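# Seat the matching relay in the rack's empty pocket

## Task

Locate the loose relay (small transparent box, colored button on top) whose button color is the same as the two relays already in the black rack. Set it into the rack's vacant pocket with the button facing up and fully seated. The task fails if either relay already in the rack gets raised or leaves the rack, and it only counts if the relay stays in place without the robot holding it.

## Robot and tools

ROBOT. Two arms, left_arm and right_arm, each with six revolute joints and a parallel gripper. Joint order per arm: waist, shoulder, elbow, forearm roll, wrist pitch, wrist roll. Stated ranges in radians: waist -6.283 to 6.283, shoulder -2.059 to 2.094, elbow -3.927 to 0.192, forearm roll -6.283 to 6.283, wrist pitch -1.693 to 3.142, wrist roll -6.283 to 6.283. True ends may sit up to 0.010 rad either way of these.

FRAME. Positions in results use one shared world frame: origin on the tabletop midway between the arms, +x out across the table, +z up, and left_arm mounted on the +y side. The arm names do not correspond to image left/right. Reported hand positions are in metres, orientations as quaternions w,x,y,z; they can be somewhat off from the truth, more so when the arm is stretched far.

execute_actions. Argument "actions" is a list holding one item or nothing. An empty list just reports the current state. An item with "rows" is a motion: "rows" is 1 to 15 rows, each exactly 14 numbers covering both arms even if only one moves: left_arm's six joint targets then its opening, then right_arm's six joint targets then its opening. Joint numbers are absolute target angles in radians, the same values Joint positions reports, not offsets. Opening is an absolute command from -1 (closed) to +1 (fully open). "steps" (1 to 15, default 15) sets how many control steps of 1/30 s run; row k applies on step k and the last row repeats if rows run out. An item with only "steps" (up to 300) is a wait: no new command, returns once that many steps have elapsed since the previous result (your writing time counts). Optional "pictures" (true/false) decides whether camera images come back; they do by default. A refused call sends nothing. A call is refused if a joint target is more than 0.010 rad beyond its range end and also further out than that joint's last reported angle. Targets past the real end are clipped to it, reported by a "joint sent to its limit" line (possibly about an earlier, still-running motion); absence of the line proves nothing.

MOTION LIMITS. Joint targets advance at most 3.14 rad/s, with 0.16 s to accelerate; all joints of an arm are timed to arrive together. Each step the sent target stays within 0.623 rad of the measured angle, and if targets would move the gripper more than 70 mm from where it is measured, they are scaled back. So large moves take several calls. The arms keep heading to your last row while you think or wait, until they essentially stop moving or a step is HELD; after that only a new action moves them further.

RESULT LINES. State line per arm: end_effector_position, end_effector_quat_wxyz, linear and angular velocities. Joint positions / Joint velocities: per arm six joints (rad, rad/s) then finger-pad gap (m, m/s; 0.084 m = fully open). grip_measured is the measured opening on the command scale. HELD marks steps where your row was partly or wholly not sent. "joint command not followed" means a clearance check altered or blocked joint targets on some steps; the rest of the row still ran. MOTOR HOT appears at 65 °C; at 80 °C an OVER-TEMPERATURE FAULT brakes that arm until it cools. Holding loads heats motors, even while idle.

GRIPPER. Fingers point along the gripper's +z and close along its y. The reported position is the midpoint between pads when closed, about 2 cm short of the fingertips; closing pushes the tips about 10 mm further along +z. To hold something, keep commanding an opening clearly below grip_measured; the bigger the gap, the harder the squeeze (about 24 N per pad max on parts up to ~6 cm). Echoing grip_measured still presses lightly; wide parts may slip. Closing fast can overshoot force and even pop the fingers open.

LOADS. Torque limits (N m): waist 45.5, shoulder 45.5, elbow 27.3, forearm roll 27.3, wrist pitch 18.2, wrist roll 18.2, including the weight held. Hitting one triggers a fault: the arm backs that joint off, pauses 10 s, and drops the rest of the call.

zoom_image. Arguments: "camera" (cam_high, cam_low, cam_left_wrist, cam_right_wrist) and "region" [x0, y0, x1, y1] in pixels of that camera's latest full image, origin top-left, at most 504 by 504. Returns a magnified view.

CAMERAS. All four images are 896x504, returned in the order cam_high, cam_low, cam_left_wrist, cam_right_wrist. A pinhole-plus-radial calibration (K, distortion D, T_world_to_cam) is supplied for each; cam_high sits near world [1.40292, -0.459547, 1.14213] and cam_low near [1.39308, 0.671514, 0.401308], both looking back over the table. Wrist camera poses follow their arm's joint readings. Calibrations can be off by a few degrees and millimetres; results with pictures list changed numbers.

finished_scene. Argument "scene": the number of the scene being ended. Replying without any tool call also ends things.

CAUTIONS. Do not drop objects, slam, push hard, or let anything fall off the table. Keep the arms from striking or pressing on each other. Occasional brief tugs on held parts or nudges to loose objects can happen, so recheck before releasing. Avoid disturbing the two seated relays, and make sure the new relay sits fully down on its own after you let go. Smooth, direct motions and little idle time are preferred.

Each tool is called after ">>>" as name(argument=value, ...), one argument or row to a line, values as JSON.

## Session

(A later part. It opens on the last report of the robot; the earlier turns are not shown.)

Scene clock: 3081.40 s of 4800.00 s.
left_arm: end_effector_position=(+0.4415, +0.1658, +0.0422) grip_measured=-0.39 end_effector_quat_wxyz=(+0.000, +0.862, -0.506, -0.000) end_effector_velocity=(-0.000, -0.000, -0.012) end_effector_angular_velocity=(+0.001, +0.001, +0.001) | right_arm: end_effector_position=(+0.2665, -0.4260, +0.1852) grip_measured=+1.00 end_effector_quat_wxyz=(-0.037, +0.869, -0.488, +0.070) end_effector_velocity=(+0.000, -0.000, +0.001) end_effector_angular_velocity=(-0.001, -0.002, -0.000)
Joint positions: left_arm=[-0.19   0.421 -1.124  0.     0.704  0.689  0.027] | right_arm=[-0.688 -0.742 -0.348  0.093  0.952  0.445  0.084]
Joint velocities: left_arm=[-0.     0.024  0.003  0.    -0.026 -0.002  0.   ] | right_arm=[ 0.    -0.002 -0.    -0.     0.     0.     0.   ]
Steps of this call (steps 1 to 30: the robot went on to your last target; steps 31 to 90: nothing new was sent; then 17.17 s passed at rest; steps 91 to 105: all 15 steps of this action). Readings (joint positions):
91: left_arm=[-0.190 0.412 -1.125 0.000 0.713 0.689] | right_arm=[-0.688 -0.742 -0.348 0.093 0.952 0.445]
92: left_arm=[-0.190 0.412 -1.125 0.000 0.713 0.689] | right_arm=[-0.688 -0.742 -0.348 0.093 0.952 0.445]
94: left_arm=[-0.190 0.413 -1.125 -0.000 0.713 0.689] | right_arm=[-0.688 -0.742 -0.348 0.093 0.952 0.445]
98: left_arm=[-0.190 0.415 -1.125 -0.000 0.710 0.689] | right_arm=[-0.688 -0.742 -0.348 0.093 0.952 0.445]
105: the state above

Passed divider height fine; continue down to 0.035.

>>> execute_actions(
  actions=[
    {"rows": [[-0.1896,0.4254,-1.1238,0,0.6984,0.6894,-0.7,-0.688,-0.742,-0.348,0.093,0.952,0.445,1.0],[-0.1896,0.4263,-1.1237,0,0.6975,0.6894,-0.7,-0.688,-0.742,-0.348,0.093,0.952,0.445,1.0],[-0.1896,0.4271,-1.1236,0,0.6965,0.6894,-0.7,-0.688,-0.742,-0.348,0.093,0.952,0.445,1.0],[-0.1896,0.4279,-1.1235,0,0.6956,0.6894,-0.7,-0.688,-0.742,-0.348,0.093,0.952,0.445,1.0],[-0.1896,0.4288,-1.1234,0,0.6947,0.6894,-0.7,-0.688,-0.742,-0.348,0.093,0.952,0.445,1.0],[-0.1896,0.4296,-1.1233,0,0.6937,0.6894,-0.7,-0.688,-0.742,-0.348,0.093,0.952,0.445,1.0],[-0.1896,0.4304,-1.1232,0,0.6928,0.6894,-0.7,-0.688,-0.742,-0.348,0.093,0.952,0.445,1.0],[-0.1896,0.4313,-1.1231,0,0.6919,0.6894,-0.7,-0.688,-0.742,-0.348,0.093,0.952,0.445,1.0],[-0.1896,0.4321,-1.1230,0,0.6909,0.6894,-0.7,-0.688,-0.742,-0.348,0.093,0.952,0.445,1.0],[-0.1896,0.4329,-1.1229,0,0.6900,0.6894,-0.7,-0.688,-0.742,-0.348,0.093,0.952,0.445,1.0],[-0.1896,0.4338,-1.1228,0,0.6891,0.6894,-0.7,-0.688,-0.742,-0.348,0.093,0.952,0.445,1.0],[-0.1896,0.4346,-1.1227,0,0.6881,0.6894,-0.7,-0.688,-0.742,-0.348,0.093,0.952,0.445,1.0],[-0.1896,0.4355,-1.1226,0,0.6872,0.6894,-0.7,-0.688,-0.742,-0.348,0.093,0.952,0.445,1.0],[-0.1896,0.4363,-1.1225,0,0.6863,0.6894,-0.7,-0.688,-0.742,-0.348,0.093,0.952,0.445,1.0],[-0.1896,0.4371,-1.1224,0,0.6853,0.6894,-0.7,-0.688,-0.742,-0.348,0.093,0.952,0.445,1.0]], "steps": 15},
  ],
  pictures=false,
)

>>> execute_actions(
  actions=[
    {"steps": 15},
  ],
)

Scene clock: 3102.73 s of 4800.00 s.
left_arm: end_effector_position=(+0.4422, +0.1654, +0.0375) grip_measured=-0.38 end_effector_quat_wxyz=(-0.000, +0.862, -0.506, +0.001) end_effector_velocity=(+0.002, -0.004, -0.003) end_effector_angular_velocity=(-0.005, -0.010, -0.004) | right_arm: end_effector_position=(+0.2665, -0.4260, +0.1852) grip_measured=+1.00 end_effector_quat_wxyz=(-0.037, +0.869, -0.488, +0.070) end_effector_velocity=(+0.000, +0.000, +0.000) end_effector_angular_velocity=(+0.001, -0.000, +0.000)
Joint positions: left_arm=[-0.19   0.432 -1.124 -0.     0.69   0.689  0.027] | right_arm=[-0.688 -0.742 -0.348  0.093  0.952  0.445  0.084]
Joint velocities: left_arm=[-0.004  0.01  -0.002 -0.002 -0.019  0.001  0.   ] | right_arm=[ 0.     0.001 -0.     0.001  0.    -0.    -0.   ]
Steps of this call (steps 1 to 15: the robot went on to your last target; steps 16 to 90: nothing new was sent; then 17.83 s passed at rest; steps 91 to 105: all 15 steps of this action). Readings (joint positions):
91: left_arm=[-0.190 0.425 -1.124 0.000 0.699 0.689] | right_arm=[-0.688 -0.742 -0.348 0.093 0.952 0.445]
92: left_arm=[-0.190 0.425 -1.124 -0.000 0.699 0.689] | right_arm=[-0.688 -0.742 -0.348 0.093 0.952 0.445]
94: left_arm=[-0.190 0.425 -1.124 -0.000 0.698 0.689] | right_arm=[-0.688 -0.742 -0.348 0.093 0.952 0.445]
98: left_arm=[-0.190 0.428 -1.124 0.000 0.696 0.689] | right_arm=[-0.688 -0.742 -0.348 0.093 0.952 0.445]
105: the state above

Scene clock: 3103.23 s of 4800.00 s.
left_arm: end_effector_position=(+0.4428, +0.1651, +0.0365) grip_measured=-0.38 end_effector_quat_wxyz=(-0.000, +0.862, -0.506, +0.002) end_effector_velocity=(-0.001, -0.001, -0.003) end_effector_angular_velocity=(+0.000, +0.001, -0.003) | right_arm: end_effector_position=(+0.2665, -0.4260, +0.1852) grip_measured=+1.00 end_effector_quat_wxyz=(-0.037, +0.869, -0.488, +0.070) end_effector_velocity=(+0.000, -0.000, +0.000) end_effector_angular_velocity=(-0.001, -0.002, -0.000)
Joint positions: left_arm=[-0.19   0.434 -1.124 -0.     0.685  0.689  0.027] | right_arm=[-0.688 -0.742 -0.348  0.093  0.952  0.445  0.084]
Joint velocities: left_arm=[-0.003  0.007 -0.    -0.    -0.006 -0.     0.   ] | right_arm=[-0.    -0.002  0.001 -0.    -0.001 -0.     0.   ]
Steps of this call (steps 1 to 15: the robot went on to your last target). Readings (joint positions):
1: left_arm=[-0.190 0.432 -1.124 -0.000 0.689 0.689] | right_arm=[-0.688 -0.742 -0.348 0.093 0.952 0.445]
2: left_arm=[-0.190 0.432 -1.124 -0.000 0.688 0.689] | right_arm=[-0.688 -0.742 -0.348 0.093 0.952 0.445]
4: left_arm=[-0.190 0.433 -1.124 -0.000 0.687 0.689] | right_arm=[-0.688 -0.742 -0.348 0.093 0.952 0.445]
8: left_arm=[-0.190 0.434 -1.124 -0.000 0.686 0.689] | right_arm=[-0.688 -0.742 -0.348 0.093 0.952 0.445]
15: the state above
All arms were judged still, so your last target was given up. Only a new action makes them travel on or press farther. Fingers that are still opening or closing keep moving.
camera_calibration (this result's frames):
cam_left_wrist: T_world_to_cam=[[-0.878652, -0.477457, 0.00211819, 0.502473], [-0.477392, 0.878439, -0.0210228, 0.139984], [0.0081768, -0.019483, -0.999777, 0.164376], [0, 0, 0, 1]] pos_world=[0.506983, 0.120144, 0.166218]
cam_right_wrist: T_world_to_cam=[[-0.843848, -0.523046, -0.119763, 0.053457], [-0.514908, 0.85213, -0.0935071, 0.587197], [0.150962, -0.0172389, -0.988389, 0.267144], [0, 0, 0, 1]] pos_world=[0.307134, -0.467803, 0.325351]

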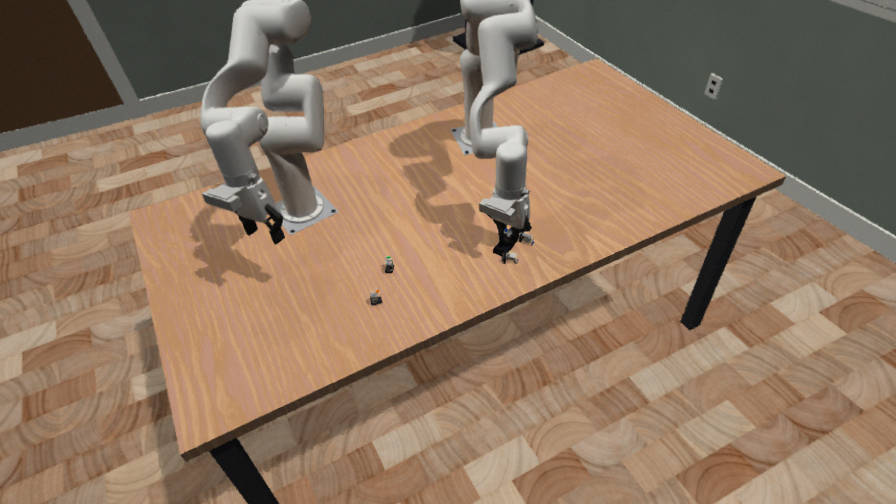

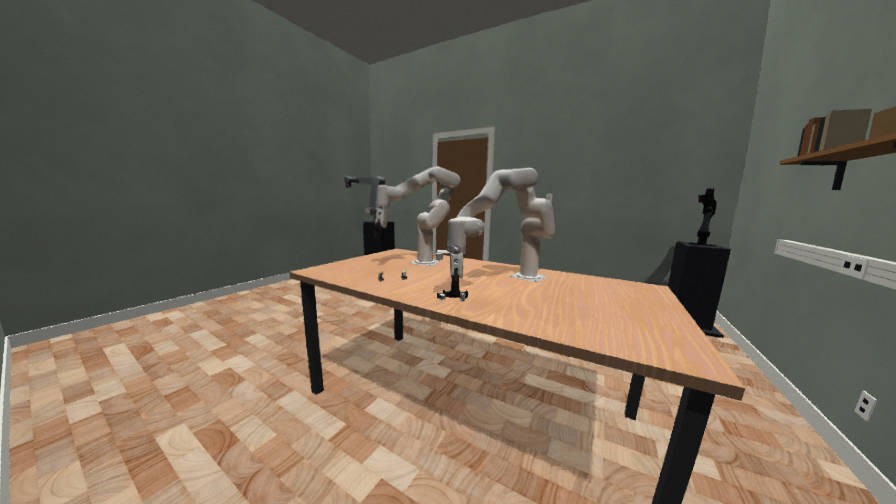

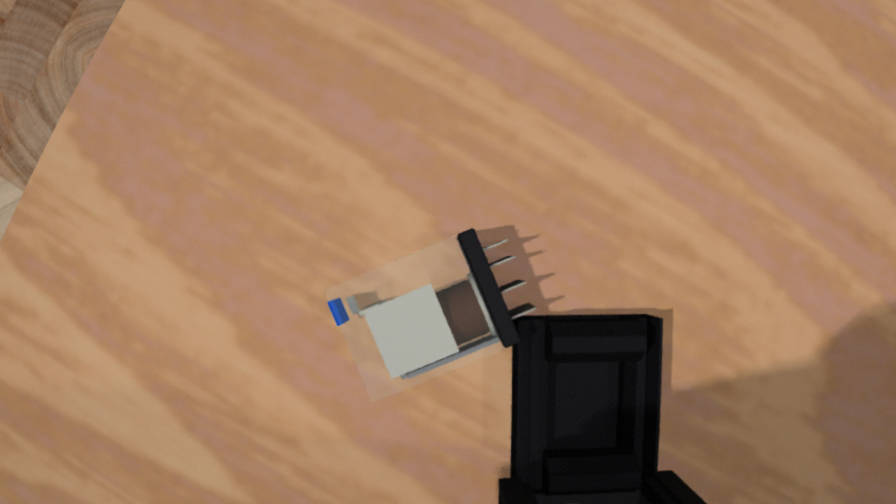

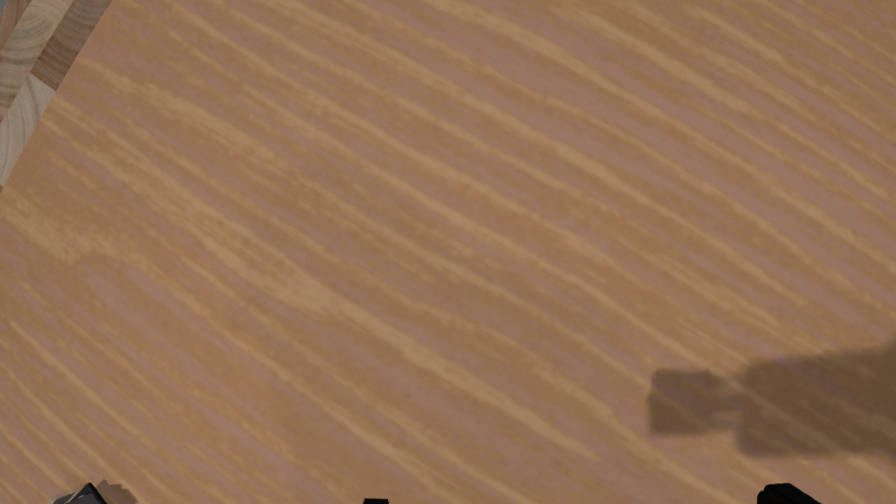

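>>> execute_actions(
  actions=[
    {"rows": [[-0.18995,0.4348,-1.1295,0,0.6947,0.68905,-0.7,-0.688,-0.742,-0.348,0.093,0.952,0.445,1.0],[-0.18995,0.4348,-1.1295,0,0.6947,0.68905,-0.7,-0.688,-0.742,-0.348,0.093,0.952,0.445,1.0],[-0.18995,0.4348,-1.1295,0,0.6947,0.68905,-0.7,-0.688,-0.742,-0.348,0.093,0.952,0.445,1.0],[-0.18995,0.4348,-1.1295,0,0.6947,0.68905,-0.7,-0.688,-0.742,-0.348,0.093,0.952,0.445,1.0],[-0.18995,0.4348,-1.1295,0,0.6947,0.68905,-0.7,-0.688,-0.742,-0.348,0.093,0.952,0.445,1.0],[-0.18995,0.4348,-1.1295,0,0.6947,0.68905,-0.7,-0.688,-0.742,-0.348,0.093,0.952,0.445,1.0],[-0.18995,0.4355,-1.1294,0,0.6939,0.68905,-0.7,-0.688,-0.742,-0.348,0.093,0.952,0.445,1.0],[-0.18995,0.4362,-1.1293,0,0.6932,0.68905,-0.7,-0.688,-0.742,-0.348,0.093,0.952,0.445,1.0],[-0.18995,0.4369,-1.1293,0,0.6924,0.68905,-0.7,-0.688,-0.742,-0.348,0.093,0.952,0.445,1.0],[-0.18995,0.4376,-1.1292,0,0.6916,0.68905,-0.7,-0.688,-0.742,-0.348,0.093,0.952,0.445,1.0],[-0.18995,0.4383,-1.1292,0,0.6909,0.68905,-0.7,-0.688,-0.742,-0.348,0.093,0.952,0.445,1.0],[-0.18995,0.4390,-1.1291,0,0.6901,0.68905,-0.7,-0.688,-0.742,-0.348,0.093,0.952,0.445,1.0],[-0.18995,0.4397,-1.1290,0,0.6893,0.68905,-0.7,-0.688,-0.742,-0.348,0.093,0.952,0.445,1.0],[-0.18995,0.4404,-1.1290,0,0.6886,0.68905,-0.7,-0.688,-0.742,-0.348,0.093,0.952,0.445,1.0],[-0.18995,0.4411,-1.1289,0,0.6878,0.68905,-0.7,-0.688,-0.742,-0.348,0.093,0.952,0.445,1.0]], "steps": 15},
  ],
  pictures=false,
)

>>> execute_actions(
  actions=[
    {"steps": 15},
  ],
  pictures=false,
)

Scene clock: 3136.43 s of 4800.00 s.
left_arm: end_effector_position=(+0.4421, +0.1657, +0.0355) grip_measured=-0.38 end_effector_quat_wxyz=(+0.000, +0.862, -0.506, -0.001) end_effector_velocity=(+0.002, -0.002, -0.001) end_effector_angular_velocity=(-0.003, -0.006, +0.000) | right_arm: end_effector_position=(+0.2665, -0.4260, +0.1852) grip_measured=+1.00 end_effector_quat_wxyz=(-0.037, +0.869, -0.488, +0.070) end_effector_velocity=(-0.000, +0.000, -0.000) end_effector_angular_velocity=(+0.001, +0.002, +0.000)
Joint positions: left_arm=[-0.189  0.438 -1.128  0.     0.693  0.689  0.027] | right_arm=[-0.688 -0.742 -0.348  0.093  0.952  0.445  0.084]
Joint velocities: left_arm=[-0.002  0.005 -0.001 -0.001 -0.01  -0.002  0.   ] | right_arm=[-0.     0.001 -0.    -0.     0.001 -0.     0.   ]
Steps of this call (steps 1 to 90: nothing new was sent; then 29.70 s passed at rest; steps 91 to 105: all 15 steps of this action). Readings (joint positions):
91: left_arm=[-0.190 0.436 -1.123 -0.000 0.685 0.689] | right_arm=[-0.688 -0.742 -0.348 0.093 0.952 0.445]
92: left_arm=[-0.190 0.436 -1.124 0.000 0.686 0.689] | right_arm=[-0.688 -0.742 -0.348 0.093 0.952 0.445]
94: left_arm=[-0.189 0.436 -1.125 0.000 0.690 0.689] | right_arm=[-0.688 -0.742 -0.348 0.093 0.952 0.445]
98: left_arm=[-0.189 0.437 -1.127 0.000 0.693 0.689] | right_arm=[-0.688 -0.742 -0.348 0.093 0.952 0.445]
105: the state above

Scene clock: 3136.93 s of 4800.00 s.
left_arm: end_effector_position=(+0.4426, +0.1652, +0.0347) grip_measured=-0.38 end_effector_quat_wxyz=(+0.000, +0.862, -0.506, -0.000) end_effector_velocity=(+0.001, -0.001, -0.000) end_effector_angular_velocity=(-0.001, -0.003, +0.001) | right_arm: end_effector_position=(+0.2665, -0.4260, +0.1852) grip_measured=+1.00 end_effector_quat_wxyz=(-0.037, +0.869, -0.488, +0.070) end_effector_velocity=(+0.000, +0.000, +0.000) end_effector_angular_velocity=(+0.001, -0.002, -0.000)
Joint positions: left_arm=[-0.19   0.44  -1.128  0.     0.689  0.689  0.027] | right_arm=[-0.688 -0.742 -0.348  0.093  0.952  0.445  0.084]
Joint velocities: left_arm=[-0.     0.001 -0.001 -0.    -0.003 -0.001  0.   ] | right_arm=[ 0.    -0.001  0.     0.002  0.    -0.001  0.   ]
Steps of this call (steps 1 to 15: the robot went on to your last target). Readings (joint positions):
1: left_arm=[-0.189 0.438 -1.128 0.000 0.693 0.689] | right_arm=[-0.688 -0.742 -0.348 0.093 0.952 0.445]
2: left_arm=[-0.189 0.438 -1.128 0.000 0.692 0.689] | right_arm=[-0.688 -0.742 -0.348 0.093 0.952 0.445]
4: left_arm=[-0.190 0.439 -1.128 0.000 0.691 0.689] | right_arm=[-0.688 -0.742 -0.348 0.093 0.952 0.445]
8: left_arm=[-0.190 0.440 -1.128 0.000 0.690 0.689] | right_arm=[-0.688 -0.742 -0.348 0.093 0.952 0.445]
15: the state above
All arms were judged still, so your last target was given up. Only a new action makes them travel on or press farther. Fingers that are still opening or closing keep moving.

>>> execute_actions(
  actions=[
    {"rows": [[-0.18995,0.4411,-1.1289,0,0.6878,0.68905,-0.5,-0.688,-0.742,-0.348,0.093,0.952,0.445,1.0],[-0.18995,0.4411,-1.1289,0,0.6878,0.68905,-0.42,-0.688,-0.742,-0.348,0.093,0.952,0.445,1.0],[-0.18995,0.4411,-1.1289,0,0.6878,0.68905,-0.40,-0.688,-0.742,-0.348,0.093,0.952,0.445,1.0],[-0.18995,0.4411,-1.1289,0,0.6878,0.68905,-0.39,-0.688,-0.742,-0.348,0.093,0.952,0.445,1.0],[-0.18995,0.4411,-1.1289,0,0.6878,0.68905,-0.38,-0.688,-0.742,-0.348,0.093,0.952,0.445,1.0],[-0.18995,0.4411,-1.1289,0,0.6878,0.68905,-0.37,-0.688,-0.742,-0.348,0.093,0.952,0.445,1.0],[-0.18995,0.4411,-1.1289,0,0.6878,0.68905,-0.36,-0.688,-0.742,-0.348,0.093,0.952,0.445,1.0],[-0.18995,0.4411,-1.1289,0,0.6878,0.68905,-0.35,-0.688,-0.742,-0.348,0.093,0.952,0.445,1.0],[-0.18995,0.4411,-1.1289,0,0.6878,0.68905,-0.34,-0.688,-0.742,-0.348,0.093,0.952,0.445,1.0],[-0.18995,0.4411,-1.1289,0,0.6878,0.68905,-0.33,-0.688,-0.742,-0.348,0.093,0.952,0.445,1.0],[-0.18995,0.4411,-1.1289,0,0.6878,0.68905,-0.32,-0.688,-0.742,-0.348,0.093,0.952,0.445,1.0],[-0.18995,0.4411,-1.1289,0,0.6878,0.68905,-0.31,-0.688,-0.742,-0.348,0.093,0.952,0.445,1.0],[-0.18995,0.4411,-1.1289,0,0.6878,0.68905,-0.30,-0.688,-0.742,-0.348,0.093,0.952,0.445,1.0],[-0.18995,0.4411,-1.1289,0,0.6878,0.68905,-0.29,-0.688,-0.742,-0.348,0.093,0.952,0.445,1.0],[-0.18995,0.4411,-1.1289,0,0.6878,0.68905,-0.28,-0.688,-0.742,-0.348,0.093,0.952,0.445,1.0]], "steps": 15},
  ],
)

Scene clock: 3164.30 s of 4800.00 s.
left_arm: end_effector_position=(+0.4436, +0.1654, +0.0341) grip_measured=-0.32 end_effector_quat_wxyz=(-0.000, +0.863, -0.506, +0.001) end_effector_velocity=(+0.000, +0.002, -0.001) end_effector_angular_velocity=(+0.001, +0.002, +0.002) | right_arm: end_effector_position=(+0.2665, -0.4260, +0.1852) grip_measured=+1.00 end_effector_quat_wxyz=(-0.037, +0.869, -0.488, +0.070) end_effector_velocity=(-0.000, -0.000, -0.001) end_effector_angular_velocity=(+0.000, +0.002, -0.000)
Joint positions: left_arm=[-0.189  0.443 -1.13   0.     0.685  0.689  0.03 ] | right_arm=[-0.688 -0.742 -0.348  0.093  0.952  0.445  0.084]
Joint velocities: left_arm=[0.003 0.001 0.    0.    0.    0.    0.013] | right_arm=[-0.     0.002  0.    -0.001 -0.001  0.    -0.   ]
Steps of this call (steps 1 to 90: nothing new was sent; then 23.87 s passed at rest; steps 91 to 105: all 15 steps of this action). Readings (joint positions):
91: left_arm=[-0.190 0.441 -1.129 -0.000 0.688 0.689] | right_arm=[-0.688 -0.742 -0.348 0.093 0.952 0.445]
92: left_arm=[-0.190 0.441 -1.129 -0.000 0.688 0.689] | right_arm=[-0.688 -0.742 -0.348 0.093 0.952 0.445]
94: left_arm=[-0.190 0.441 -1.129 -0.000 0.688 0.689] | right_arm=[-0.688 -0.742 -0.348 0.093 0.952 0.445]
98: left_arm=[-0.190 0.441 -1.129 -0.000 0.688 0.689] | right_arm=[-0.688 -0.742 -0.348 0.093 0.952 0.445]
105: the state above
camera_calibration (this result's frames):
cam_left_wrist: T_world_to_cam=[[-0.878246, -0.478194, 0.00373071, 0.503173], [-0.478175, 0.878066, -0.0186865, 0.140418], [0.00565997, -0.0181953, -0.999818, 0.162899], [0, 0, 0, 1]] pos_world=[0.508132, 0.120282, 0.163616]
cam_right_wrist: T_world_to_cam=[[-0.843848, -0.523046, -0.119763, 0.0534569], [-0.514908, 0.85213, -0.093507, 0.587197], [0.150962, -0.0172387, -0.988389, 0.267144], [0, 0, 0, 1]] pos_world=[0.307134, -0.467802, 0.325351]

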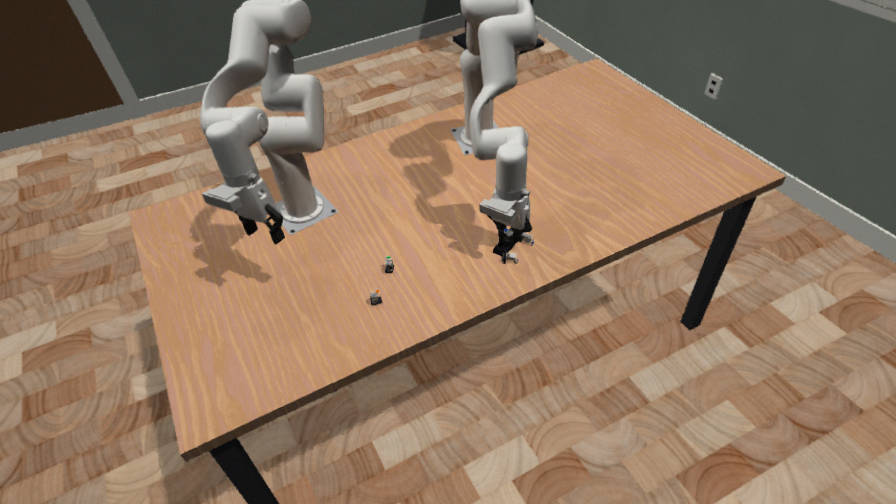

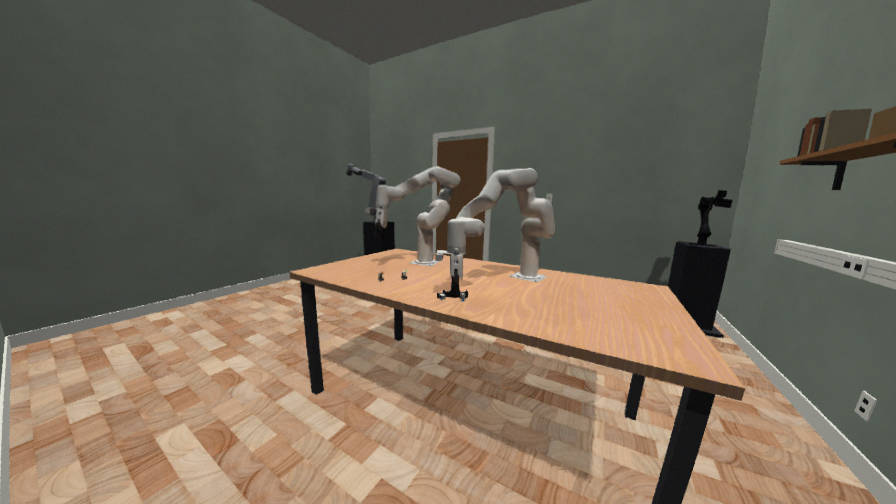

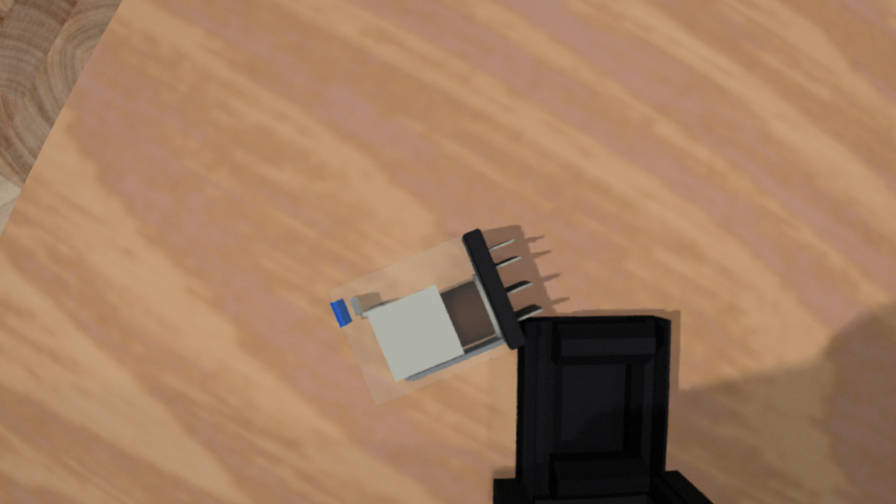

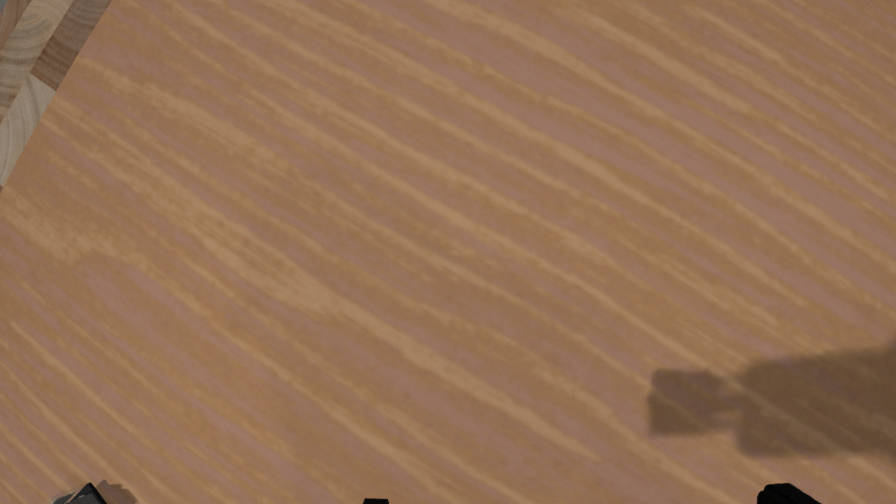

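>>> execute_actions(
  actions=[
    {"rows": [[-0.18995,0.4377,-1.1294,0,0.6917,0.68905,-0.28,-0.688,-0.742,-0.348,0.093,0.952,0.445,1.0],[-0.18995,0.4343,-1.1299,0,0.6956,0.68905,-0.28,-0.688,-0.742,-0.348,0.093,0.952,0.445,1.0],[-0.18995,0.4309,-1.1305,0,0.6995,0.68905,-0.28,-0.688,-0.742,-0.348,0.093,0.952,0.445,1.0],[-0.18995,0.4275,-1.1310,0,0.7035,0.68905,-0.28,-0.688,-0.742,-0.348,0.093,0.952,0.445,1.0],[-0.18995,0.4241,-1.1315,0,0.7074,0.68905,-0.28,-0.688,-0.742,-0.348,0.093,0.952,0.445,1.0],[-0.18995,0.4207,-1.1320,0,0.7113,0.68905,-0.28,-0.688,-0.742,-0.348,0.093,0.952,0.445,1.0],[-0.18995,0.4173,-1.1325,0,0.7152,0.68905,-0.28,-0.688,-0.742,-0.348,0.093,0.952,0.445,1.0],[-0.18995,0.4139,-1.1331,0,0.7191,0.68905,-0.28,-0.688,-0.742,-0.348,0.093,0.952,0.445,1.0],[-0.18995,0.4105,-1.1336,0,0.7230,0.68905,-0.28,-0.688,-0.742,-0.348,0.093,0.952,0.445,1.0],[-0.18995,0.4071,-1.1341,0,0.7269,0.68905,-0.28,-0.688,-0.742,-0.348,0.093,0.952,0.445,1.0],[-0.18995,0.4037,-1.1346,0,0.7308,0.68905,-0.28,-0.688,-0.742,-0.348,0.093,0.952,0.445,1.0],[-0.18995,0.4003,-1.1351,0,0.7348,0.68905,-0.28,-0.688,-0.742,-0.348,0.093,0.952,0.445,1.0],[-0.18995,0.3969,-1.1357,0,0.7387,0.68905,-0.28,-0.688,-0.742,-0.348,0.093,0.952,0.445,1.0],[-0.18995,0.3935,-1.1362,0,0.7426,0.68905,-0.28,-0.688,-0.742,-0.348,0.093,0.952,0.445,1.0],[-0.18995,0.3901,-1.1367,0,0.7465,0.68905,-0.28,-0.688,-0.742,-0.348,0.093,0.952,0.445,1.0]], "steps": 15},
  ],
  pictures=false,
)

Scene clock: 3188.80 s of 4800.00 s.
left_arm: end_effector_position=(+0.4424, +0.1653, +0.0514) grip_measured=-0.30 end_effector_quat_wxyz=(+0.000, +0.862, -0.506, -0.001) end_effector_velocity=(+0.004, -0.001, +0.055) end_effector_angular_velocity=(-0.005, -0.012, +0.000) | right_arm: end_effector_position=(+0.2665, -0.4260, +0.1852) grip_measured=+1.00 end_effector_quat_wxyz=(-0.037, +0.869, -0.488, +0.070) end_effector_velocity=(+0.000, +0.000, +0.000) end_effector_angular_velocity=(+0.000, -0.001, +0.002)
Joint positions: left_arm=[-0.19   0.406 -1.134  0.     0.73   0.689  0.031] | right_arm=[-0.688 -0.742 -0.348  0.093  0.952  0.445  0.084]
Joint velocities: left_arm=[ 0.    -0.106 -0.022 -0.     0.115  0.    -0.   ] | right_arm=[ 0.    -0.001 -0.     0.001 -0.    -0.002 -0.   ]
Steps of this call (steps 1 to 15: the robot went on to your last target; steps 16 to 90: nothing new was sent; then 21.00 s passed at rest; steps 91 to 105: all 15 steps of this action). Readings (joint positions):
91: left_arm=[-0.190 0.441 -1.129 -0.000 0.688 0.689] | right_arm=[-0.688 -0.742 -0.348 0.093 0.952 0.445]
92: left_arm=[-0.190 0.441 -1.129 -0.000 0.688 0.689] | right_arm=[-0.688 -0.742 -0.348 0.093 0.952 0.445]
94: left_arm=[-0.190 0.439 -1.128 0.000 0.692 0.689] | right_arm=[-0.688 -0.742 -0.348 0.093 0.952 0.445]
98: left_arm=[-0.190 0.432 -1.126 0.000 0.705 0.689] | right_arm=[-0.688 -0.742 -0.348 0.093 0.952 0.445]
105: the state above

>>> execute_actions(
  actions=[
    {"rows": [[-0.18995,0.3176,-1.1619,0,0.8443,0.68905,-0.28,-0.688,-0.742,-0.348,0.093,0.952,0.445,1.0],[-0.18995,0.3176,-1.1619,0,0.8443,0.68905,-0.28,-0.688,-0.742,-0.348,0.093,0.952,0.445,1.0],[-0.18995,0.3176,-1.1619,0,0.8443,0.68905,-0.28,-0.688,-0.742,-0.348,0.093,0.952,0.445,1.0],[-0.18995,0.3176,-1.1619,0,0.8443,0.68905,-0.28,-0.688,-0.742,-0.348,0.093,0.952,0.445,1.0],[-0.18995,0.3176,-1.1619,0,0.8443,0.68905,-0.28,-0.688,-0.742,-0.348,0.093,0.952,0.445,1.0],[-0.18995,0.3176,-1.1619,0,0.8443,0.68905,-0.28,-0.688,-0.742,-0.348,0.093,0.952,0.445,1.0],[-0.18995,0.3176,-1.1619,0,0.8443,0.68905,-0.28,-0.688,-0.742,-0.348,0.093,0.952,0.445,1.0],[-0.18995,0.3176,-1.1619,0,0.8443,0.68905,-0.1,-0.688,-0.742,-0.348,0.093,0.952,0.445,1.0],[-0.18995,0.3176,-1.1619,0,0.8443,0.68905,0.1,-0.688,-0.742,-0.348,0.093,0.952,0.445,1.0],[-0.1804,0.0793,-0.8376,0,0.7583,0.6986,0.3,-0.688,-0.742,-0.348,0.093,0.952,0.445,1.0],[-0.1804,0.0793,-0.8376,0,0.7583,0.6986,0.5,-0.688,-0.742,-0.348,0.093,0.952,0.445,1.0],[-0.1804,0.0793,-0.8376,0,0.7583,0.6986,0.7,-0.688,-0.742,-0.348,0.093,0.952,0.445,1.0]], "steps": 15},
  ],
  pictures=false,
)

>>> execute_actions(
  actions=[
    {"steps": 30},
  ],
)

Scene clock: 3214.20 s of 4800.00 s.
left_arm: end_effector_position=(+0.4121, +0.1792, +0.1002) grip_measured=+0.58 end_effector_quat_wxyz=(-0.000, +0.862, -0.506, +0.000) end_effector_velocity=(-0.331, +0.153, +0.022) end_effector_angular_velocity=(+0.003, +0.006, +0.005) | right_arm: end_effector_position=(+0.2665, -0.4260, +0.1852) grip_measured=+1.00 end_effector_quat_wxyz=(-0.037, +0.869, -0.488, +0.070) end_effector_velocity=(-0.001, -0.000, -0.000) end_effector_angular_velocity=(-0.001, +0.002, +0.001)
Joint positions: left_arm=[-0.186  0.215 -1.019 -0.     0.803  0.693  0.068] | right_arm=[-0.688 -0.742 -0.348  0.093  0.952  0.445  0.084]
Joint velocities: left_arm=[ 0.048 -1.121  1.467  0.001 -0.339  0.042  0.059] | right_arm=[-0.    -0.001  0.001 -0.002  0.001 -0.001  0.   ]
Steps of this call (steps 1 to 30: the robot went on to your last target; steps 31 to 90: nothing new was sent; then 21.90 s passed at rest; steps 91 to 105: all 15 steps of this action). Readings (joint positions):
91: left_arm=[-0.190 0.390 -1.137 0.000 0.747 0.689] | right_arm=[-0.688 -0.742 -0.348 0.093 0.952 0.445]
92: left_arm=[-0.190 0.388 -1.137 0.000 0.751 0.689] | right_arm=[-0.688 -0.742 -0.348 0.093 0.952 0.445]
94: left_arm=[-0.190 0.368 -1.142 0.000 0.783 0.689] | right_arm=[-0.688 -0.742 -0.348 0.093 0.952 0.445]
98: left_arm=[-0.190 0.325 -1.162 -0.000 0.828 0.689] | right_arm=[-0.688 -0.742 -0.348 0.093 0.952 0.445]
105: the state above

Scene clock: 3215.20 s of 4800.00 s.
left_arm: end_effector_position=(+0.3703, +0.1980, +0.0995) grip_measured=+0.70 end_effector_quat_wxyz=(+0.000, +0.862, -0.506, -0.000) end_effector_velocity=(+0.001, +0.001, +0.000) end_effector_angular_velocity=(-0.000, -0.001, +0.003) | right_arm: end_effector_position=(+0.2665, -0.4260, +0.1852) grip_measured=+1.00 end_effector_quat_wxyz=(-0.037, +0.869, -0.488, +0.070) end_effector_velocity=(-0.000, +0.000, -0.000) end_effector_angular_velocity=(+0.000, +0.001, +0.001)
Joint positions: left_arm=[-0.18   0.079 -0.838 -0.     0.758  0.699  0.073] | right_arm=[-0.688 -0.742 -0.348  0.093  0.952  0.445  0.084]
Joint velocities: left_arm=[ 0.002 -0.     0.     0.001 -0.001 -0.001 -0.   ] | right_arm=[ 0.     0.001  0.    -0.    -0.    -0.001 -0.   ]
Steps of this call (steps 1 to 30: the robot went on to your last target). Readings (joint positions):
1: left_arm=[-0.184 0.179 -0.972 0.000 0.792 0.695] | right_arm=[-0.688 -0.742 -0.348 0.093 0.952 0.445]
2: left_arm=[-0.183 0.148 -0.931 0.000 0.783 0.696] | right_arm=[-0.688 -0.742 -0.348 0.093 0.952 0.445]
4: left_arm=[-0.181 0.108 -0.877 0.000 0.770 0.697] | right_arm=[-0.688 -0.742 -0.348 0.093 0.952 0.445]
8: left_arm=[-0.181 0.085 -0.845 0.000 0.761 0.698] | right_arm=[-0.688 -0.742 -0.348 0.093 0.952 0.445]
30: the state above
All arms were judged still, so your last target was given up. Only a new action makes them travel on or press farther. Fingers that are still opening or closing keep moving.
camera_calibration (this result's frames):
cam_left_wrist: T_world_to_cam=[[-0.878563, -0.477601, 0.00493911, 0.454048], [-0.47761, 0.878396, -0.0175684, 0.0775933], [0.00405222, -0.0177939, -0.999833, 0.229816], [0, 0, 0, 1]] pos_world=[0.435038, 0.152786, 0.228899]
cam_right_wrist: T_world_to_cam=[[-0.843848, -0.523046, -0.119763, 0.0534569], [-0.514908, 0.85213, -0.0935071, 0.587197], [0.150962, -0.0172388, -0.988389, 0.267144], [0, 0, 0, 1]] pos_world=[0.307134, -0.467803, 0.325351]

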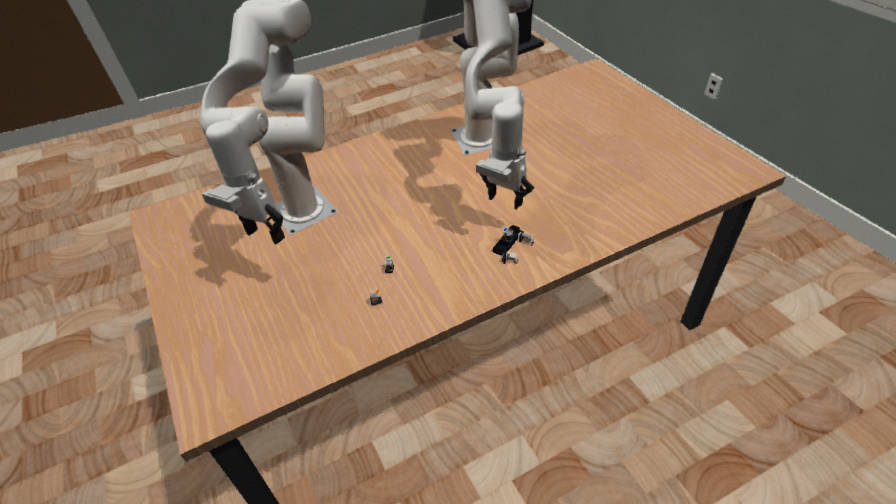

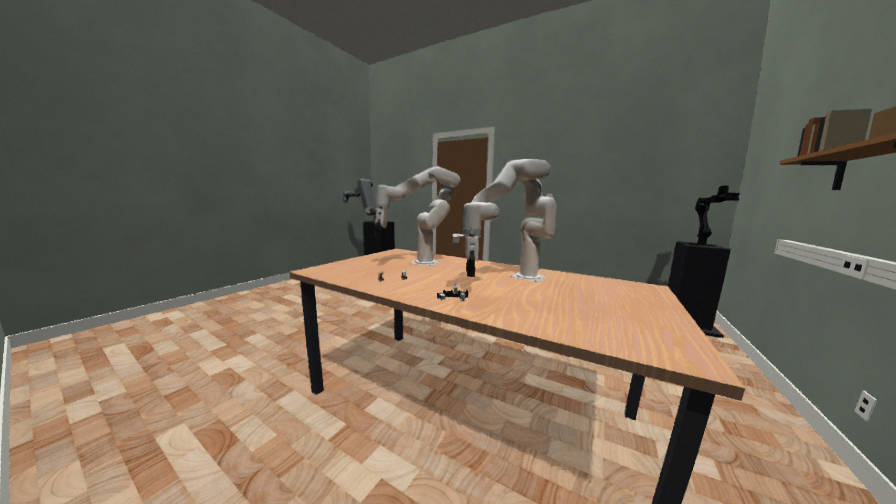

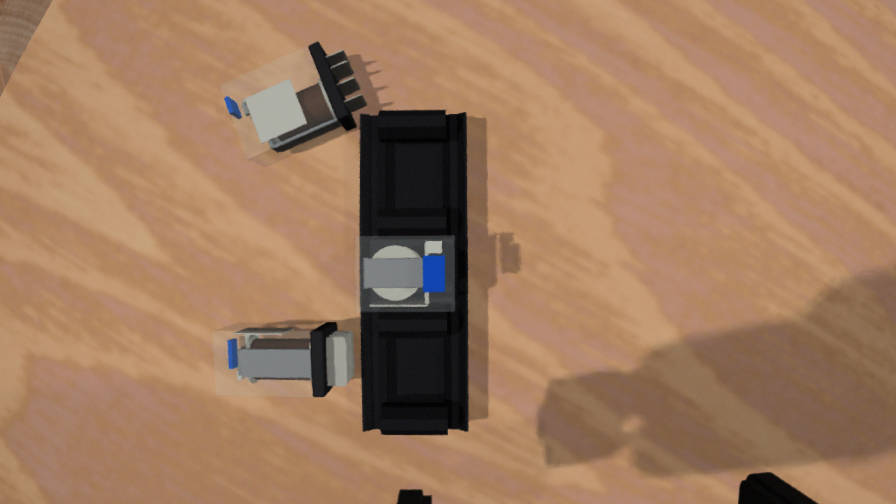

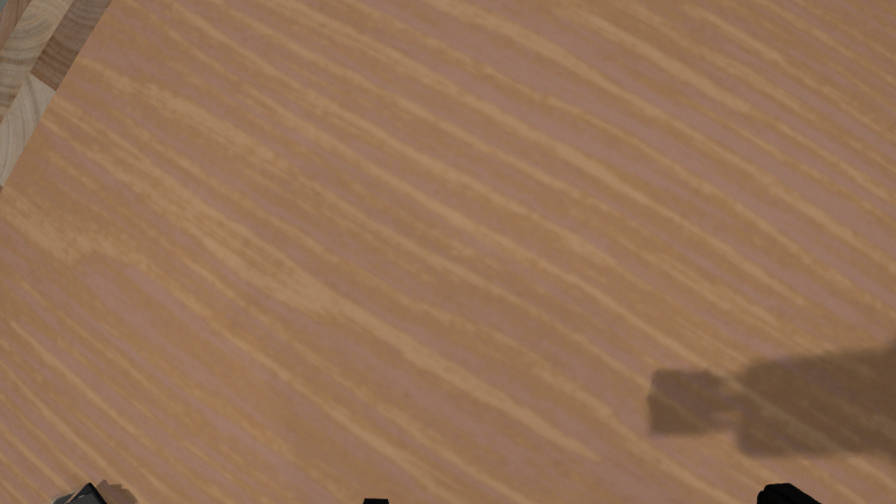

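>>> execute_actions(
  actions=[
    {"rows": [[-0.1745,0.5819,-1.4755,0,0.8936,-1.2375,0.4,-0.688,-0.742,-0.348,0.093,0.952,0.445,1.0]], "steps": 15},
  ],
  pictures=false,
)

>>> execute_actions(
  actions=[
    {"steps": 25},
  ],
)

Scene clock: 3300.70 s of 4800.00 s.
left_arm: end_effector_position=(+0.4862, +0.1568, +0.0794) grip_measured=+0.39 end_effector_quat_wxyz=(-0.000, +0.986, -0.164, -0.000) end_effector_velocity=(+0.187, -0.064, -0.078) end_effector_angular_velocity=(+0.006, +0.011, +2.527) | right_arm: end_effector_position=(+0.2665, -0.4260, +0.1852) grip_measured=+1.00 end_effector_quat_wxyz=(-0.037, +0.869, -0.488, +0.070) end_effector_velocity=(+0.000, +0.000, +0.001) end_effector_angular_velocity=(-0.000, -0.003, -0.001)
Joint positions: left_arm=[-0.176  0.484 -1.35  -0.     0.867 -0.029  0.061] | right_arm=[-0.688 -0.742 -0.348  0.093  0.952  0.445  0.084]
Joint velocities: left_arm=[ 0.009  0.75  -0.937  0.     0.199 -2.518 -0.   ] | right_arm=[-0.    -0.002 -0.     0.001  0.     0.    -0.   ]
Steps of this call (steps 1 to 90: nothing new was sent; then 82.00 s passed at rest; steps 91 to 105: all 15 steps of this action). Readings (joint positions):
91: left_arm=[-0.180 0.079 -0.838 0.000 0.758 0.698] | right_arm=[-0.688 -0.742 -0.348 0.093 0.952 0.445]
92: left_arm=[-0.180 0.082 -0.841 0.000 0.760 0.694] | right_arm=[-0.688 -0.742 -0.348 0.093 0.952 0.445]
94: left_arm=[-0.180 0.117 -0.885 0.000 0.771 0.647] | right_arm=[-0.688 -0.742 -0.348 0.093 0.952 0.445]
98: left_arm=[-0.178 0.265 -1.073 -0.000 0.808 0.455] | right_arm=[-0.688 -0.742 -0.348 0.093 0.952 0.445]
105: the state above

Scene clock: 3301.53 s of 4800.00 s.
left_arm: end_effector_position=(+0.5107, +0.1483, +0.0696) grip_measured=+0.39 end_effector_quat_wxyz=(+0.000, +0.905, +0.425, +0.000) end_effector_velocity=(-0.000, -0.000, -0.000) end_effector_angular_velocity=(+0.000, +0.001, +0.012) | right_arm: end_effector_position=(+0.2665, -0.4260, +0.1852) grip_measured=+1.00 end_effector_quat_wxyz=(-0.037, +0.869, -0.488, +0.070) end_effector_velocity=(+0.000, -0.000, +0.001) end_effector_angular_velocity=(+0.000, -0.003, -0.002)
Joint positions: left_arm=[-0.175  0.582 -1.475  0.     0.894 -1.236  0.061] | right_arm=[-0.688 -0.742 -0.348  0.093  0.952  0.445  0.084]
Joint velocities: left_arm=[-0.001  0.001 -0.     0.     0.    -0.013  0.   ] | right_arm=[-0.    -0.002 -0.001  0.001  0.     0.001 -0.   ]
Steps of this call (steps 1 to 25: the robot went on to your last target). Readings (joint positions):
1: left_arm=[-0.175 0.507 -1.379 -0.000 0.873 -0.114] | right_arm=[-0.688 -0.742 -0.348 0.093 0.952 0.445]
2: left_arm=[-0.175 0.526 -1.403 -0.000 0.878 -0.200] | right_arm=[-0.688 -0.742 -0.348 0.093 0.952 0.445]
4: left_arm=[-0.175 0.553 -1.437 0.000 0.885 -0.371] | right_arm=[-0.688 -0.742 -0.348 0.093 0.952 0.445]
8: left_arm=[-0.175 0.575 -1.466 0.000 0.892 -0.712] | right_arm=[-0.688 -0.742 -0.348 0.093 0.952 0.445]
25: the state above
camera_calibration (this result's frames):
cam_left_wrist: T_world_to_cam=[[0.762935, -0.646456, 0.00501369, -0.259479], [-0.646296, -0.762884, -0.0176021, 0.517335], [0.0152038, 0.0101889, -0.999833, 0.188646], [0, 0, 0, 1]] pos_world=[0.529449, 0.225003, 0.199021]
cam_right_wrist: T_world_to_cam=[[-0.843848, -0.523046, -0.119763, 0.0534569], [-0.514908, 0.85213, -0.093507, 0.587197], [0.150962, -0.0172387, -0.988389, 0.267144], [0, 0, 0, 1]] pos_world=[0.307134, -0.467803, 0.325351]

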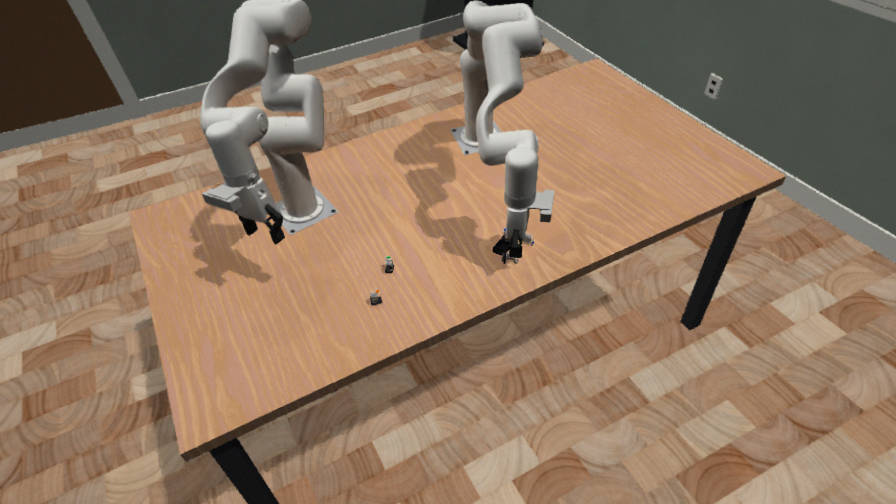

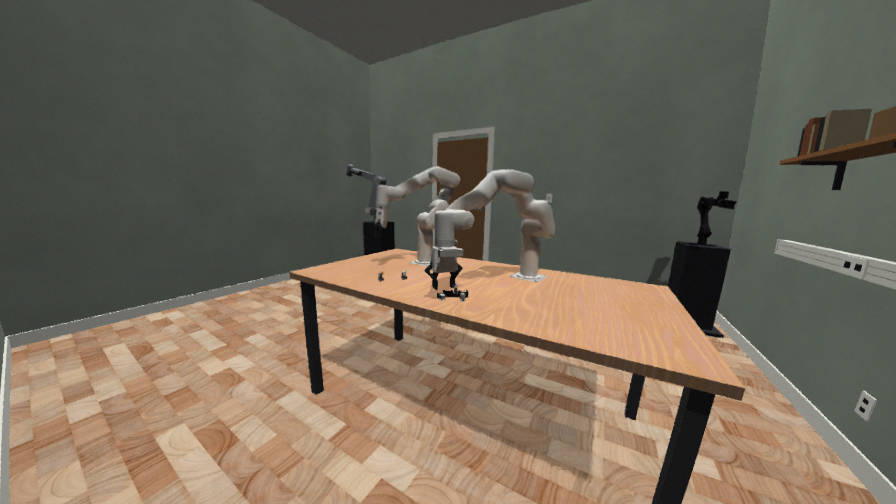

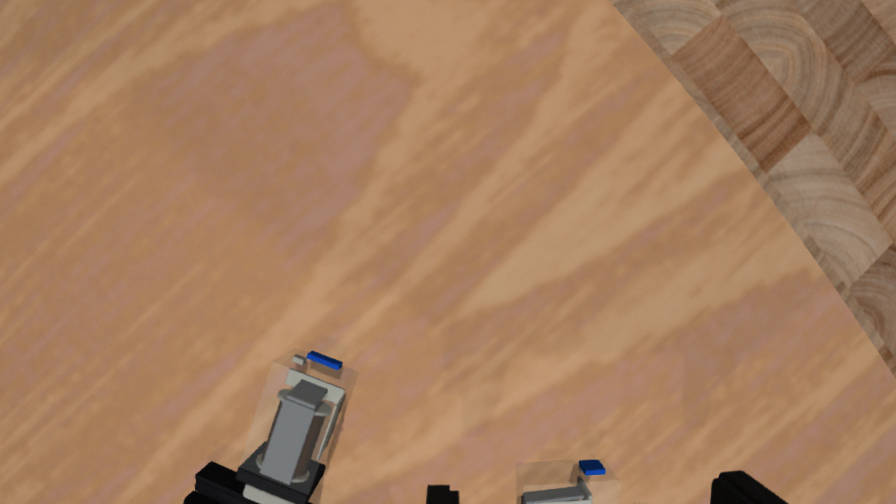

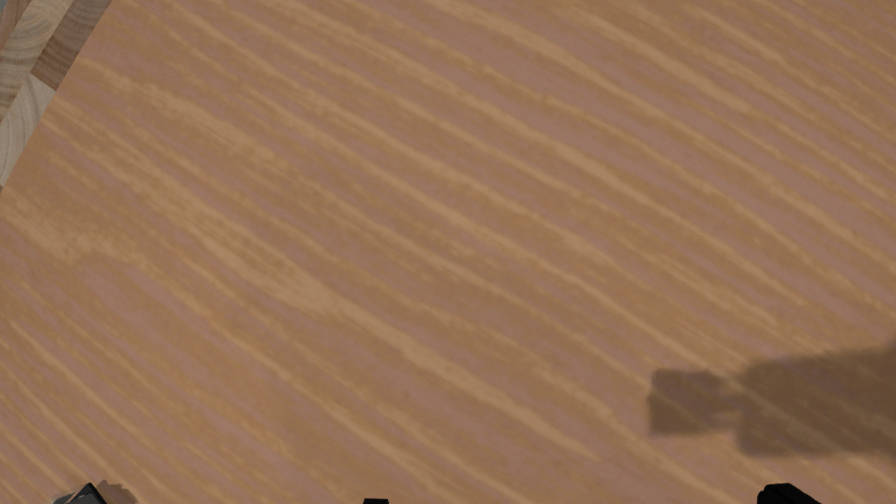

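>>> execute_actions(
  actions=[
    {"rows": [[-0.1745,0.6086,-1.4706,0,0.8619,-1.2375,0.4,-0.688,-0.742,-0.348,0.093,0.952,0.445,1.0],[-0.1745,0.6086,-1.4706,0,0.8619,-1.2375,0.4,-0.688,-0.742,-0.348,0.093,0.952,0.445,1.0],[-0.1745,0.6086,-1.4706,0,0.8619,-1.2375,0.4,-0.688,-0.742,-0.348,0.093,0.952,0.445,1.0],[-0.1745,0.6086,-1.4706,0,0.8619,-1.2375,0.4,-0.688,-0.742,-0.348,0.093,0.952,0.445,1.0],[-0.1745,0.6354,-1.4656,0,0.8303,-1.2375,0.4,-0.688,-0.742,-0.348,0.093,0.952,0.445,1.0],[-0.1745,0.6354,-1.4656,0,0.8303,-1.2375,0.4,-0.688,-0.742,-0.348,0.093,0.952,0.445,1.0],[-0.1745,0.6354,-1.4656,0,0.8303,-1.2375,0.4,-0.688,-0.742,-0.348,0.093,0.952,0.445,1.0],[-0.1745,0.6354,-1.4656,0,0.8303,-1.2375,0.4,-0.688,-0.742,-0.348,0.093,0.952,0.445,1.0],[-0.1745,0.6621,-1.4607,0,0.7986,-1.2375,0.4,-0.688,-0.742,-0.348,0.093,0.952,0.445,1.0]], "steps": 15},
  ],
  pictures=false,
)

Scene clock: 3328.43 s of 4800.00 s.
left_arm: end_effector_position=(+0.5099, +0.1487, +0.0260) grip_measured=+0.39 end_effector_quat_wxyz=(-0.001, +0.905, +0.426, -0.001) end_effector_velocity=(-0.003, +0.002, -0.046) end_effector_angular_velocity=(+0.002, +0.005, -0.000) | right_arm: end_effector_position=(+0.2665, -0.4260, +0.1852) grip_measured=+1.00 end_effector_quat_wxyz=(-0.037, +0.869, -0.488, +0.070) end_effector_velocity=(+0.000, -0.000, -0.000) end_effector_angular_velocity=(+0.000, +0.001, -0.001)
Joint positions: left_arm=[-0.175  0.657 -1.461  0.     0.807 -1.238  0.061] | right_arm=[-0.688 -0.742 -0.348  0.093  0.952  0.445  0.084]
Joint velocities: left_arm=[ 0.001  0.079  0.017  0.    -0.091  0.001  0.   ] | right_arm=[ 0.     0.002 -0.    -0.    -0.001  0.001  0.   ]
Steps of this call (steps 1 to 30: the robot went on to your last target; steps 31 to 90: nothing new was sent; then 23.40 s passed at rest; steps 91 to 105: all 15 steps of this action). Readings (joint positions):
91: left_arm=[-0.174 0.582 -1.475 -0.000 0.893 -1.238] | right_arm=[-0.688 -0.742 -0.348 0.093 0.952 0.445]
92: left_arm=[-0.174 0.583 -1.476 -0.000 0.891 -1.238] | right_arm=[-0.688 -0.742 -0.348 0.093 0.952 0.445]
94: left_arm=[-0.174 0.592 -1.475 -0.000 0.879 -1.237] | right_arm=[-0.688 -0.742 -0.348 0.093 0.952 0.445]
98: left_arm=[-0.175 0.617 -1.469 0.000 0.853 -1.237] | right_arm=[-0.688 -0.742 -0.348 0.093 0.952 0.445]
105: the state above

Close the gripper.

>>> execute_actions(
  actions=[
    {"rows": [[-0.1745,0.6621,-1.4607,0,0.7986,-1.2375,0.4,-0.688,-0.742,-0.348,0.093,0.952,0.445,1.0],[-0.1745,0.6621,-1.4607,0,0.7986,-1.2375,0.4,-0.688,-0.742,-0.348,0.093,0.952,0.445,1.0],[-0.1745,0.6621,-1.4607,0,0.7986,-1.2375,0.3,-0.688,-0.742,-0.348,0.093,0.952,0.445,1.0],[-0.1745,0.6621,-1.4607,0,0.7986,-1.2375,0.2,-0.688,-0.742,-0.348,0.093,0.952,0.445,1.0],[-0.1745,0.6621,-1.4607,0,0.7986,-1.2375,0.1,-0.688,-0.742,-0.348,0.093,0.952,0.445,1.0],[-0.1745,0.6621,-1.4607,0,0.7986,-1.2375,0.0,-0.688,-0.742,-0.348,0.093,0.952,0.445,1.0],[-0.1745,0.6621,-1.4607,0,0.7986,-1.2375,-0.1,-0.688,-0.742,-0.348,0.093,0.952,0.445,1.0],[-0.1745,0.6621,-1.4607,0,0.7986,-1.2375,-0.2,-0.688,-0.742,-0.348,0.093,0.952,0.445,1.0],[-0.1745,0.6621,-1.4607,0,0.7986,-1.2375,-0.3,-0.688,-0.742,-0.348,0.093,0.952,0.445,1.0],[-0.1745,0.6621,-1.4607,0,0.7986,-1.2375,-0.4,-0.688,-0.742,-0.348,0.093,0.952,0.445,1.0],[-0.1745,0.6621,-1.4607,0,0.7986,-1.2375,-0.5,-0.688,-0.742,-0.348,0.093,0.952,0.445,1.0],[-0.1745,0.6621,-1.4607,0,0.7986,-1.2375,-0.6,-0.688,-0.742,-0.348,0.093,0.952,0.445,1.0],[-0.1745,0.6621,-1.4607,0,0.7986,-1.2375,-0.7,-0.688,-0.742,-0.348,0.093,0.952,0.445,1.0]], "steps": 15},
  ],
  pictures=false,
)

Scene clock: 3346.57 s of 4800.00 s.
left_arm: end_effector_position=(+0.5108, +0.1483, +0.0236) grip_measured=-0.39 end_effector_quat_wxyz=(+0.000, +0.905, +0.426, +0.000) end_effector_velocity=(+0.001, -0.000, +0.002) end_effector_angular_velocity=(-0.001, -0.004, +0.001) | right_arm: end_effector_position=(+0.2665, -0.4260, +0.1852) grip_measured=+1.00 end_effector_quat_wxyz=(-0.037, +0.869, -0.488, +0.070) end_effector_velocity=(+0.000, -0.000, +0.000) end_effector_angular_velocity=(+0.000, -0.000, -0.000)
Joint positions: left_arm=[-0.175  0.662 -1.461 -0.     0.799 -1.237  0.027] | right_arm=[-0.688 -0.742 -0.348  0.093  0.952  0.445  0.084]
Joint velocities: left_arm=[-0.    -0.002 -0.001  0.    -0.001 -0.001 -0.   ] | right_arm=[-0.  0. -0.  0. -0. -0. -0.]
Steps of this call (steps 1 to 15: the robot went on to your last target; steps 16 to 90: nothing new was sent; then 14.63 s passed at rest; steps 91 to 105: all 15 steps of this action). Readings (joint positions):
91: left_arm=[-0.175 0.662 -1.461 -0.000 0.799 -1.237] | right_arm=[-0.688 -0.742 -0.348 0.093 0.952 0.445]
92: left_arm=[-0.174 0.662 -1.461 0.000 0.799 -1.238] | right_arm=[-0.688 -0.742 -0.348 0.093 0.952 0.445]
94: left_arm=[-0.174 0.662 -1.461 -0.000 0.799 -1.238] | right_arm=[-0.688 -0.742 -0.348 0.093 0.952 0.445]
98: left_arm=[-0.174 0.662 -1.461 -0.000 0.799 -1.238] | right_arm=[-0.688 -0.742 -0.348 0.093 0.952 0.445]
105: the state above

>>> execute_actions(
  actions=[
    {"rows": [[-0.1745,0.5372,-1.4970,0,0.9598,-1.2375,-0.7,-0.688,-0.742,-0.348,0.093,0.952,0.445,1.0],[-0.1745,0.5372,-1.4970,0,0.9598,-1.2375,-0.7,-0.688,-0.742,-0.348,0.093,0.952,0.445,1.0],[-0.1745,0.5372,-1.4970,0,0.9598,-1.2375,-0.7,-0.688,-0.742,-0.348,0.093,0.952,0.445,1.0],[-0.1745,0.5372,-1.4970,0,0.9598,-1.2375,-0.7,-0.688,-0.742,-0.348,0.093,0.952,0.445,1.0],[-0.1745,0.5372,-1.4970,0,0.9598,-1.2375,-0.7,-0.688,-0.742,-0.348,0.093,0.952,0.445,1.0],[-0.1745,0.5372,-1.4970,0,0.9598,-1.2375,-0.7,-0.688,-0.742,-0.348,0.093,0.952,0.445,1.0],[-0.1745,0.5372,-1.4970,0,0.9598,-1.2375,-0.7,-0.688,-0.742,-0.348,0.093,0.952,0.445,1.0],[-0.1745,0.5372,-1.4970,0,0.9598,-1.2375,-0.7,-0.688,-0.742,-0.348,0.093,0.952,0.445,1.0],[0.333,-0.2238,-0.8199,0,1.0437,-3.1416,-0.7,-0.688,-0.742,-0.348,0.093,0.952,0.445,1.0]], "steps": 15},
  ],
  pictures=false,
)

>>> execute_actions(
  actions=[
    {"steps": 30},
  ],
  pictures=false,
)

Scene clock: 3405.07 s of 4800.00 s.
left_arm: end_effector_position=(+0.5007, +0.2047, +0.1132) grip_measured=-0.39 end_effector_quat_wxyz=(-0.004, +0.859, +0.513, -0.004) end_effector_velocity=(-0.082, +0.322, +0.135) end_effector_angular_velocity=(+0.017, +0.030, +1.185) | right_arm: end_effector_position=(+0.2665, -0.4260, +0.1852) grip_measured=+1.00 end_effector_quat_wxyz=(-0.037, +0.869, -0.488, +0.070) end_effector_velocity=(-0.000, +0.000, -0.001) end_effector_angular_velocity=(+0.001, +0.002, -0.001)
Joint positions: left_arm=[-0.087  0.438 -1.387  0.     0.961 -1.347  0.027] | right_arm=[-0.688 -0.742 -0.348  0.093  0.952  0.445  0.084]
Joint velocities: left_arm=[ 0.511 -0.701  0.642  0.     0.092 -0.675  0.   ] | right_arm=[ 0.     0.001  0.001  0.     0.001  0.001 -0.   ]
Steps of this call (steps 1 to 15: the robot went on to your last target; steps 16 to 90: nothing new was sent; then 55.00 s passed at rest; steps 91 to 105: all 15 steps of this action). Readings (joint positions):
91: left_arm=[-0.174 0.662 -1.461 -0.000 0.799 -1.238] | right_arm=[-0.688 -0.742 -0.348 0.093 0.952 0.445]
92: left_arm=[-0.175 0.660 -1.461 0.000 0.803 -1.237] | right_arm=[-0.688 -0.742 -0.348 0.093 0.952 0.445]
94: left_arm=[-0.175 0.636 -1.464 0.000 0.845 -1.238] | right_arm=[-0.688 -0.742 -0.348 0.093 0.952 0.445]
98: left_arm=[-0.174 0.555 -1.496 -0.000 0.927 -1.237] | right_arm=[-0.688 -0.742 -0.348 0.093 0.952 0.445]
105: the state above

Scene clock: 3406.07 s of 4800.00 s.
left_arm: end_effector_position=(+0.3537, +0.4136, +0.1990) grip_measured=-0.39 end_effector_quat_wxyz=(-0.000, +0.038, +0.999, -0.000) end_effector_velocity=(-0.031, +0.021, +0.002) end_effector_angular_velocity=(+0.001, +0.002, +2.091) | right_arm: end_effector_position=(+0.2665, -0.4260, +0.1852) grip_measured=+1.00 end_effector_quat_wxyz=(-0.037, +0.869, -0.488, +0.070) end_effector_velocity=(+0.000, -0.000, +0.000) end_effector_angular_velocity=(-0.001, -0.001, +0.001)
Joint positions: left_arm=[ 0.327 -0.215 -0.827 -0.     1.043 -2.921  0.027] | right_arm=[-0.688 -0.742 -0.348  0.093  0.952  0.445  0.084]
Joint velocities: left_arm=[ 0.063 -0.098  0.088 -0.     0.012 -2.029 -0.   ] | right_arm=[ 0.    -0.001 -0.    -0.001 -0.    -0.001  0.   ]
Steps of this call (steps 1 to 30: the robot went on to your last target). Readings (joint positions):
1: left_arm=[-0.071 0.414 -1.365 0.000 0.964 -1.370] | right_arm=[-0.688 -0.742 -0.348 0.093 0.952 0.445]
2: left_arm=[-0.054 0.390 -1.342 0.000 0.967 -1.394] | right_arm=[-0.688 -0.742 -0.348 0.093 0.952 0.445]
4: left_arm=[-0.022 0.341 -1.297 0.000 0.974 -1.444] | right_arm=[-0.688 -0.742 -0.348 0.093 0.952 0.445]
8: left_arm=[0.044 0.237 -1.210 0.000 0.986 -1.557] | right_arm=[-0.688 -0.742 -0.348 0.093 0.952 0.445]
30: the state above


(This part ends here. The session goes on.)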